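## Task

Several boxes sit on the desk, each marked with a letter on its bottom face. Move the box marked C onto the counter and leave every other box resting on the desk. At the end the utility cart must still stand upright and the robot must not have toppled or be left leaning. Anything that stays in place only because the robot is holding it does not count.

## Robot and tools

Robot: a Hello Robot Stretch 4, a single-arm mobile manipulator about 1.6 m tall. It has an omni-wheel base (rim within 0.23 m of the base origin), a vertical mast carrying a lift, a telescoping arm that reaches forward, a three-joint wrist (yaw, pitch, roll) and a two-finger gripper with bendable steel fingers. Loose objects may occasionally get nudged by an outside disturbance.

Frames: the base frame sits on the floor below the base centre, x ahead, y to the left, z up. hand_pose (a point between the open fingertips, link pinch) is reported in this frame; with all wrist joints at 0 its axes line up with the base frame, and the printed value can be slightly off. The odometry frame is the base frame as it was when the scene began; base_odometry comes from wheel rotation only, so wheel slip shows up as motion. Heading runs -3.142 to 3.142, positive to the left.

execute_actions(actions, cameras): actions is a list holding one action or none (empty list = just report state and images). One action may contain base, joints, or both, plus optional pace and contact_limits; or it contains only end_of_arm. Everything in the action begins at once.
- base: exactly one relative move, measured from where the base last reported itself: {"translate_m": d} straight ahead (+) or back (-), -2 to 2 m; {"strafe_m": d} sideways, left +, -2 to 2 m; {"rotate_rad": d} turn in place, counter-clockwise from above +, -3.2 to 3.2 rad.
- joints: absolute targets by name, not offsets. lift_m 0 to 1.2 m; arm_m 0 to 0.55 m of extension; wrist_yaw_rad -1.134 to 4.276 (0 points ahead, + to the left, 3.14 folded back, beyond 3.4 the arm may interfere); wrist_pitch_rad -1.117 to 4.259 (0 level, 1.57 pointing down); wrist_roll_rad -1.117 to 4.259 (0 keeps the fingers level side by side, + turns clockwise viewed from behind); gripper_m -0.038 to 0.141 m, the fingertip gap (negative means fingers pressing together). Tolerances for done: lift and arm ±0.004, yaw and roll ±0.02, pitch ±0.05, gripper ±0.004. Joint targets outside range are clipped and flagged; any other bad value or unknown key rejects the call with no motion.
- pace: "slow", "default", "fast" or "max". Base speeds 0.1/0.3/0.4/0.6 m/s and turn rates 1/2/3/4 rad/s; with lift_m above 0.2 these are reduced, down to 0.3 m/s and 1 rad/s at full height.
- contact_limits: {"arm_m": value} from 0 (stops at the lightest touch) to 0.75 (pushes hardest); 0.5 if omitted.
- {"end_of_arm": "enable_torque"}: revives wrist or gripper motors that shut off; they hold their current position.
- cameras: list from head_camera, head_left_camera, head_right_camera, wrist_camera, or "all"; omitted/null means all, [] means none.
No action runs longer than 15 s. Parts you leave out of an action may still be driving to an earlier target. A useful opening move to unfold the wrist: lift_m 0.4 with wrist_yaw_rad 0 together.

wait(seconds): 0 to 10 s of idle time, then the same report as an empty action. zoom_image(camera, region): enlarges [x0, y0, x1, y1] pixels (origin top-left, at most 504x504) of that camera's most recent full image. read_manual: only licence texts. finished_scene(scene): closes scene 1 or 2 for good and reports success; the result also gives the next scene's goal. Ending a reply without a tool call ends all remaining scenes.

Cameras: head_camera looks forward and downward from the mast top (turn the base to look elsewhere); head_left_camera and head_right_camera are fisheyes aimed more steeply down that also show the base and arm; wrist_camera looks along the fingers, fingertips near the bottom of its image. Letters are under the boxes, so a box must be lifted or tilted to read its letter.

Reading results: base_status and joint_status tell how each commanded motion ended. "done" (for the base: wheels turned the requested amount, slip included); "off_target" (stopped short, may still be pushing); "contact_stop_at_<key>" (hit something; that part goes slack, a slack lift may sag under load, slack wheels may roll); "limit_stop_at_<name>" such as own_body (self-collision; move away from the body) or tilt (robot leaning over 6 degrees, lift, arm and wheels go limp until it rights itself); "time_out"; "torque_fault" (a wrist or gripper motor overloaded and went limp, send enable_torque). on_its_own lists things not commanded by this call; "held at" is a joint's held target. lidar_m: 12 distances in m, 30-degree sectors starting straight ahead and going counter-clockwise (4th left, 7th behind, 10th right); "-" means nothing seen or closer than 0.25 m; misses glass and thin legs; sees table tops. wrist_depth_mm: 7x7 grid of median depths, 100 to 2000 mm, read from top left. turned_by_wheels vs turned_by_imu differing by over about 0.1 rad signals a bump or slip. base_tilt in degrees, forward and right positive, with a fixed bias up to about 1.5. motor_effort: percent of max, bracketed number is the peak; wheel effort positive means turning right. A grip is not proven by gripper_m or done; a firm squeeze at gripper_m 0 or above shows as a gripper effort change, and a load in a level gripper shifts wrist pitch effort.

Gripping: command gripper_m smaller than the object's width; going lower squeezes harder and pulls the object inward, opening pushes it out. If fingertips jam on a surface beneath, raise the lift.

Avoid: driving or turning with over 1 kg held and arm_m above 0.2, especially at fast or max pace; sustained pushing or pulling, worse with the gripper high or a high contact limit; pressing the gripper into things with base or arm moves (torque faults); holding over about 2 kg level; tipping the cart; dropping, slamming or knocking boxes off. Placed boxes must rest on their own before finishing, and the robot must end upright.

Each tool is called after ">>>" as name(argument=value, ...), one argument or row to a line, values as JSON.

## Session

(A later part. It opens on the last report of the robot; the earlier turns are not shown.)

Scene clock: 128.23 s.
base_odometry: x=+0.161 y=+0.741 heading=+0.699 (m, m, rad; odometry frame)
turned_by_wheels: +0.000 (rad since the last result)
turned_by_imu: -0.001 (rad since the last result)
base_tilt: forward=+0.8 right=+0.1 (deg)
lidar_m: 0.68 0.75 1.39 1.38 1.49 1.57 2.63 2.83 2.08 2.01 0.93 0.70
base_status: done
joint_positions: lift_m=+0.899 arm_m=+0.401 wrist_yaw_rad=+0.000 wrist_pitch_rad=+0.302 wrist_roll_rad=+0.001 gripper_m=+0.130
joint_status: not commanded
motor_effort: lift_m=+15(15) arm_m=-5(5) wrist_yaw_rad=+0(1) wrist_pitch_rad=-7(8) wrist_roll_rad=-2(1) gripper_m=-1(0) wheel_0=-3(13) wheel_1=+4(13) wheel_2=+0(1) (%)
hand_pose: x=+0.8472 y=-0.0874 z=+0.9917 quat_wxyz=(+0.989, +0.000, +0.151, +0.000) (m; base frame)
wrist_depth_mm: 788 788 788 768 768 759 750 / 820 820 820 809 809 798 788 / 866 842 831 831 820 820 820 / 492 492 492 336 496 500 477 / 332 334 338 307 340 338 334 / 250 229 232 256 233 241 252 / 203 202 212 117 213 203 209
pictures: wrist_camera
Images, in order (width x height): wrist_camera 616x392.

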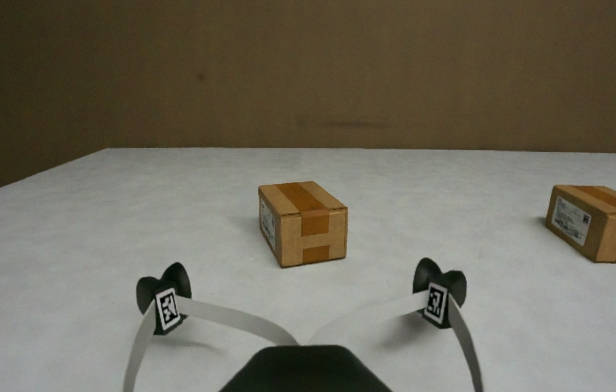

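>>> execute_actions(
  actions=[
    {"joints":{"lift_m":0.897,"arm_m":0.525}},
  ],
  cameras=[],
)

>>> execute_actions(
  actions=[
    {"joints":{"gripper_m":0.03}},
  ],
  cameras=[],
)

>>> execute_actions(
  actions=[
    {"joints":{"lift_m":0.96,"wrist_pitch_rad":0}},
  ],
  cameras=[],
)

>>> execute_actions(
  actions=[
    {"joints":{"wrist_roll_rad":3.14,"wrist_pitch_rad":-1.0}},
  ],
  cameras=["head_camera"],
)

>>> zoom_image(
  camera="head_camera",
  region=[150,120,350,300],
)

Scene clock: 136.93 s.
base_odometry: x=+0.161 y=+0.741 heading=+0.699 (m, m, rad; odometry frame)
turned_by_wheels: +0.000 (rad since the last result)
turned_by_imu: -0.002 (rad since the last result)
base_tilt: forward=+0.8 right=+0.1 (deg)
lidar_m: 0.66 0.75 1.42 1.38 1.48 1.58 2.64 2.82 2.06 2.01 0.97 0.71
base_status: not commanded
joint_positions: lift_m=+0.897 arm_m=+0.524 wrist_yaw_rad=+0.000 wrist_pitch_rad=+0.302 wrist_roll_rad=+0.001 gripper_m=+0.130
joint_status: all done
motor_effort: lift_m=+15(15) arm_m=+5(6) wrist_yaw_rad=+0(1) wrist_pitch_rad=-9(8) wrist_roll_rad=-2(2) gripper_m=-1(2) wheel_0=-3(3) wheel_1=+4(4) wheel_2=+0(0) (%)
hand_pose: x=+0.9704 y=-0.0874 z=+0.9898 quat_wxyz=(+0.989, +0.000, +0.151, +0.000) (m; base frame)
wrist_depth_mm: 668 668 668 661 661 654 647 / 707 699 707 699 691 683 676 / 741 732 723 723 715 707 715 / 480 488 488 488 488 496 492 / 327 329 312 225 332 332 332 / 246 226 228 181 193 238 248 / 200 198 209 117 202 200 206
pictures: none
No camera images: the call's "cameras" was empty. Leave "cameras" out to get every camera's image.

Scene clock: 138.87 s.
base_odometry: x=+0.161 y=+0.741 heading=+0.699 (m, m, rad; odometry frame)
turned_by_wheels: +0.000 (rad since the last result)
turned_by_imu: -0.001 (rad since the last result)
base_tilt: forward=+0.8 right=+0.1 (deg)
lidar_m: 0.70 0.73 1.41 1.36 1.48 1.58 2.62 2.81 2.09 2.01 0.94 0.71
base_status: not commanded
joint_positions: lift_m=+0.897 arm_m=+0.524 wrist_yaw_rad=+0.000 wrist_pitch_rad=+0.303 wrist_roll_rad=+0.000 gripper_m=+0.030
joint_status: all done
motor_effort: lift_m=+14(15) arm_m=+5(5) wrist_yaw_rad=+1(1) wrist_pitch_rad=-10(12) wrist_roll_rad=-2(2) gripper_m=-15(16) wheel_0=-3(3) wheel_1=+4(4) wheel_2=+0(1) (%)
hand_pose: x=+0.9703 y=-0.0875 z=+0.9895 quat_wxyz=(+0.989, +0.000, +0.151, +0.000) (m; base frame)
wrist_depth_mm: 676 668 668 661 654 654 654 / 707 699 699 699 683 683 676 / 732 732 732 723 707 707 699 / 480 484 484 480 488 488 488 / 325 329 329 220 332 330 329 / 244 247 183 175 182 249 247 / 199 191 200 118 200 198 204
pictures: none
No camera images: the call's "cameras" was empty. Leave "cameras" out to get every camera's image.

Scene clock: 140.07 s.
base_odometry: x=+0.161 y=+0.741 heading=+0.699 (m, m, rad; odometry frame)
turned_by_wheels: +0.000 (rad since the last result)
turned_by_imu: +0.000 (rad since the last result)
base_tilt: forward=+0.8 right=+0.2 (deg)
lidar_m: 0.69 0.72 1.41 1.38 1.47 1.60 2.63 2.83 2.09 2.01 0.94 0.71
base_status: not commanded
joint_positions: lift_m=+0.960 arm_m=+0.524 wrist_yaw_rad=+0.000 wrist_pitch_rad=+0.004 wrist_roll_rad=+0.000 gripper_m=+0.030
joint_status: all done
motor_effort: lift_m=+27(26) arm_m=+5(5) wrist_yaw_rad=+1(1) wrist_pitch_rad=-14(17) wrist_roll_rad=-2(2) gripper_m=-17(16) wheel_0=-3(3) wheel_1=+4(4) wheel_2=+0(0) (%)
hand_pose: x=+0.9835 y=-0.0874 z=+1.1366 quat_wxyz=(+1.000, +0.000, +0.002, +0.000) (m; base frame)
wrist_depth_mm: 741 741 741 732 723 723 699 / 750 741 741 732 732 723 699 / 741 750 741 741 732 723 715 / 759 750 732 741 741 723 723 / 759 750 750 220 732 732 732 / 759 699 183 175 182 699 676 / 477 449 480 118 477 462 473
pictures: none
No camera images: the call's "cameras" was empty. Leave "cameras" out to get every camera's image.

Scene clock: 142.50 s.
base_odometry: x=+0.161 y=+0.741 heading=+0.699 (m, m, rad; odometry frame)
turned_by_wheels: +0.000 (rad since the last result)
turned_by_imu: -0.001 (rad since the last result)
base_tilt: forward=+0.8 right=+0.1 (deg)
lidar_m: 0.68 0.73 1.41 1.36 1.51 1.61 2.63 2.81 2.10 2.00 0.94 0.71
base_status: not commanded
joint_positions: lift_m=+0.960 arm_m=+0.524 wrist_yaw_rad=+0.000 wrist_pitch_rad=-0.998 wrist_roll_rad=+3.139 gripper_m=+0.030
joint_status: all done
motor_effort: lift_m=+26(26) arm_m=+5(5) wrist_yaw_rad=+1(1) wrist_pitch_rad=-9(22) wrist_roll_rad=+1(4) gripper_m=-16(17) wheel_0=-3(3) wheel_1=+4(4) wheel_2=+0(0) (%)
hand_pose: x=+0.8515 y=-0.0874 z=+1.3801 quat_wxyz=(+0.001, +0.878, -0.001, +0.478) (m; base frame)
wrist_depth_mm: 707 741 759 768 788 788 798 / 798 842 866 878 891 904 904 / 991 991 1025 1042 1060 1078 1098 / 1182 1205 1229 1281 1308 1308 1366 / 1366 1397 1366 219 1430 1397 1430 / 1255 1255 182 175 182 1281 1281 / 1160 1138 1160 118 1160 1160 1182
pictures: head_camera
Images, in order (width x height): head_camera 420x560.

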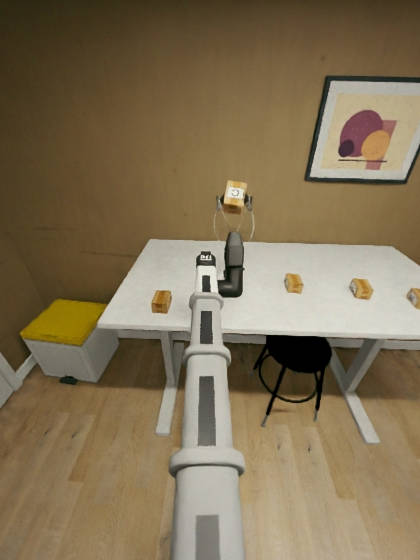

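Region (150, 120, 350, 300) of head_camera's 420x560 image, scaled by 2.520, with more detail than that image has; it fills the top 454 rows of this view, and the rest is white.

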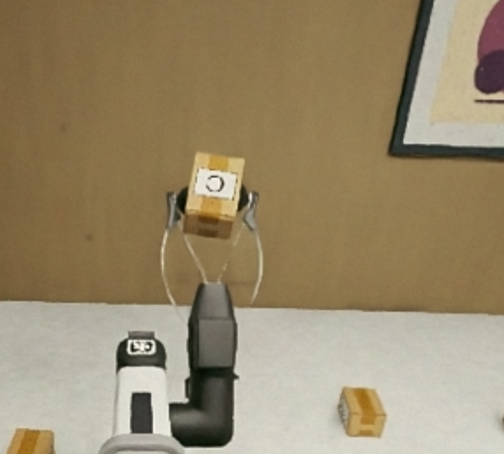

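>>> execute_actions(
  actions=[
    {"base":{"rotate_rad":-2.9},"joints":{"wrist_pitch_rad":0.3,"wrist_roll_rad":0,"arm_m":0.1,"lift_m":1.0}},
  ],
  cameras=["head_camera","wrist_camera"],
)

Scene clock: 150.13 s.
base_odometry: x=+0.161 y=+0.741 heading=-2.200 (m, m, rad; odometry frame)
turned_by_wheels: -2.899 (rad since the last result)
turned_by_imu: -2.898 (rad since the last result)
base_tilt: forward=+0.8 right=+0.2 (deg)
lidar_m: 2.63 2.63 2.01 2.04 0.77 0.68 0.71 1.37 1.38 1.39 1.57 1.85
base_status: done
joint_positions: lift_m=+1.000 arm_m=+0.101 wrist_yaw_rad=+0.000 wrist_pitch_rad=+0.304 wrist_roll_rad=+0.001 gripper_m=+0.030
joint_status: all done
motor_effort: lift_m=+25(26) arm_m=-5(6) wrist_yaw_rad=+1(2) wrist_pitch_rad=-12(10) wrist_roll_rad=-2(9) gripper_m=-18(18) wheel_0=+3(9) wheel_1=+5(9) wheel_2=+5(9) (%)
hand_pose: x=+0.5471 y=-0.0875 z=+1.0916 quat_wxyz=(+0.989, +0.000, +0.151, +0.000) (m; base frame)
wrist_depth_mm: - - - - - - - / - - - - - - - / - - - - - - - / - - - - - - - / - - - 220 - - - / 1921 1921 183 175 182 1921 1921 / 1537 1537 1576 118 1576 1537 1576
pictures: head_camera, wrist_camera
Images, in order (width x height): head_camera 420x560, wrist_camera 616x392.

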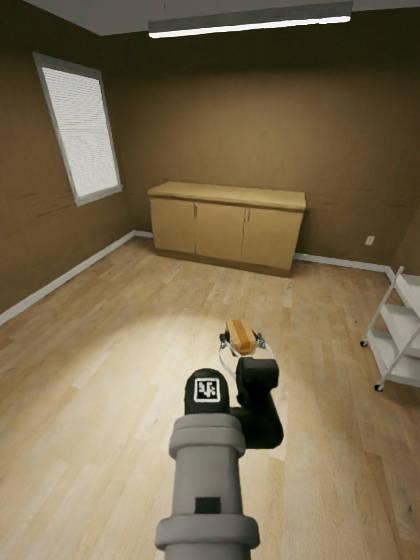

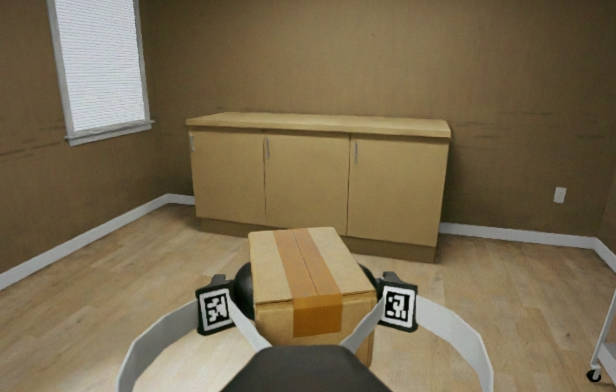

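>>> execute_actions(
  actions=[
    {"base":{"translate_m":2},"joints":{"arm_m":0.45},"pace":"fast"},
  ],
  cameras=["head_camera"],
)

Scene clock: 159.93 s.
base_odometry: x=-1.015 y=-0.877 heading=-2.200 (m, m, rad; odometry frame)
turned_by_wheels: +0.000 (rad since the last result)
turned_by_imu: -0.012 (rad since the last result)
base_tilt: forward=+0.8 right=+0.2 (deg)
lidar_m: 0.71 0.86 1.70 1.72 1.91 2.60 2.73 2.29 1.44 2.05 0.82 0.72
base_status: done
joint_positions: lift_m=+1.000 arm_m=+0.449 wrist_yaw_rad=+0.000 wrist_pitch_rad=+0.304 wrist_roll_rad=+0.001 gripper_m=+0.030
joint_status: all done
motor_effort: lift_m=+25(25) arm_m=+5(6) wrist_yaw_rad=+0(2) wrist_pitch_rad=-14(13) wrist_roll_rad=-2(2) gripper_m=-17(17) wheel_0=+4(10) wheel_1=+4(10) wheel_2=-3(12) (%)
hand_pose: x=+0.8954 y=-0.0874 z=+1.0916 quat_wxyz=(+0.989, +0.000, +0.151, +0.000) (m; base frame)
wrist_depth_mm: 798 750 691 654 609 574 544 / 842 788 715 668 634 597 564 / 904 820 759 715 661 621 585 / 931 854 798 750 691 647 615 / 627 627 627 220 634 634 621 / 473 473 183 175 182 477 473 / 382 368 387 118 384 382 387
pictures: head_camera
Images, in order (width x height): head_camera 420x560.

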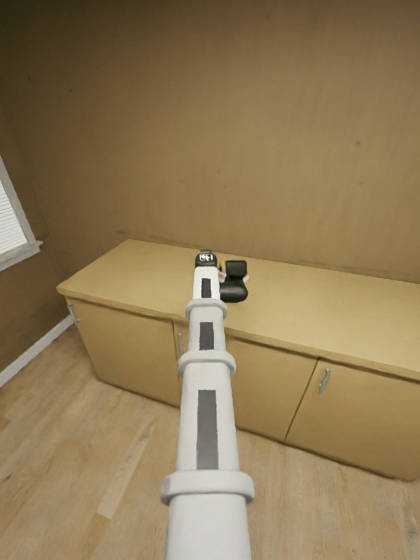

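>>> execute_actions(
  actions=[
    {"joints":{"lift_m":0.862}},
  ],
  cameras=[],
)

>>> execute_actions(
  actions=[
    {"joints":{"gripper_m":0.12}},
  ],
  cameras=[],
)

>>> execute_actions(
  actions=[
    {"joints":{"arm_m":0.3}},
  ],
  cameras=["wrist_camera"],
)

>>> finished_scene(
  scene=1,
)

Scene clock: 168.23 s.
base_odometry: x=-1.015 y=-0.877 heading=-2.200 (m, m, rad; odometry frame)
turned_by_wheels: +0.000 (rad since the last result)
turned_by_imu: -0.002 (rad since the last result)
base_tilt: forward=+0.7 right=+0.1 (deg)
lidar_m: 0.72 0.87 1.70 1.71 1.88 2.63 2.76 2.28 1.42 2.03 0.82 0.73
base_status: not commanded
joint_positions: lift_m=+0.862 arm_m=+0.449 wrist_yaw_rad=+0.000 wrist_pitch_rad=+0.304 wrist_roll_rad=+0.001 gripper_m=+0.030
joint_status: all done
motor_effort: lift_m=+15(24) arm_m=+5(5) wrist_yaw_rad=+1(0) wrist_pitch_rad=-10(12) wrist_roll_rad=-2(2) gripper_m=-20(17) wheel_0=+4(4) wheel_1=+4(4) wheel_2=-2(3) (%)
hand_pose: x=+0.8954 y=-0.0874 z=+0.9544 quat_wxyz=(+0.989, +0.000, +0.151, +0.000) (m; base frame)
wrist_depth_mm: 798 741 691 647 609 574 549 / 842 778 741 676 634 597 564 / 854 809 759 699 668 621 591 / 496 496 496 496 500 500 500 / 336 338 342 219 342 342 340 / 253 255 183 174 182 257 256 / 206 198 208 118 207 204 208
pictures: none
No camera images: the call's "cameras" was empty. Leave "cameras" out to get every camera's image.

Scene clock: 170.00 s.
base_odometry: x=-1.015 y=-0.877 heading=-2.200 (m, m, rad; odometry frame)
turned_by_wheels: +0.000 (rad since the last result)
turned_by_imu: -0.001 (rad since the last result)
base_tilt: forward=+0.8 right=+0.2 (deg)
lidar_m: 0.72 0.88 1.71 1.71 1.91 2.61 2.77 2.28 1.43 2.04 0.82 0.71
base_status: not commanded
joint_positions: lift_m=+0.862 arm_m=+0.449 wrist_yaw_rad=+0.000 wrist_pitch_rad=+0.303 wrist_roll_rad=+0.000 gripper_m=+0.120
joint_status: all done
motor_effort: lift_m=+15(16) arm_m=+5(5) wrist_yaw_rad=+1(1) wrist_pitch_rad=-10(12) wrist_roll_rad=-1(2) gripper_m=-1(19) wheel_0=+4(4) wheel_1=+4(4) wheel_2=-3(3) (%)
hand_pose: x=+0.8955 y=-0.0874 z=+0.9546 quat_wxyz=(+0.989, +0.000, +0.151, +0.000) (m; base frame)
wrist_depth_mm: 798 741 691 647 609 574 549 / 831 788 723 676 640 591 569 / 866 809 750 715 661 621 591 / 496 504 504 500 508 512 508 / 338 340 324 236 345 343 342 / 254 245 211 186 198 257 256 / 207 205 208 117 208 206 208
pictures: none
No camera images: the call's "cameras" was empty. Leave "cameras" out to get every camera's image.

Scene clock: 171.50 s.
base_odometry: x=-1.015 y=-0.877 heading=-2.200 (m, m, rad; odometry frame)
turned_by_wheels: +0.000 (rad since the last result)
turned_by_imu: -0.001 (rad since the last result)
base_tilt: forward=+0.7 right=+0.2 (deg)
lidar_m: 0.74 0.90 1.72 1.72 1.88 2.60 2.77 2.28 1.43 2.03 0.81 0.70
base_status: not commanded
joint_positions: lift_m=+0.862 arm_m=+0.301 wrist_yaw_rad=+0.000 wrist_pitch_rad=+0.302 wrist_roll_rad=+0.000 gripper_m=+0.120
joint_status: all done
motor_effort: lift_m=+15(15) arm_m=-5(5) wrist_yaw_rad=+1(0) wrist_pitch_rad=-10(10) wrist_roll_rad=-2(2) gripper_m=+1(0) wheel_0=+4(4) wheel_1=+4(4) wheel_2=-2(3) (%)
hand_pose: x=+0.7472 y=-0.0874 z=+0.9547 quat_wxyz=(+0.989, +0.000, +0.151, +0.000) (m; base frame)
wrist_depth_mm: 960 891 831 788 732 691 654 / 1025 946 854 820 759 715 683 / 1025 960 891 831 798 741 715 / 504 500 504 384 508 508 508 / 340 342 345 330 345 345 342 / 322 286 260 262 213 258 258 / 382 330 298 117 226 213 209
pictures: wrist_camera
Images, in order (width x height): wrist_camera 616x392.

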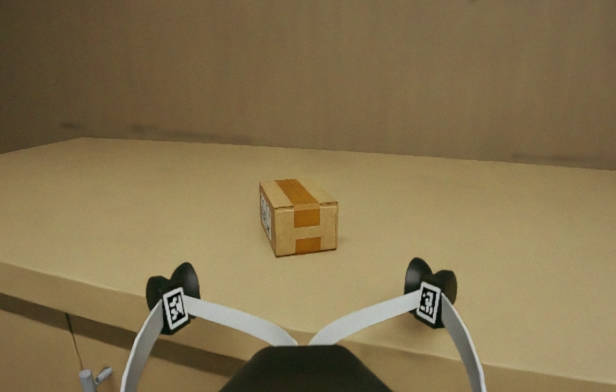

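The scene is finished: the task was done.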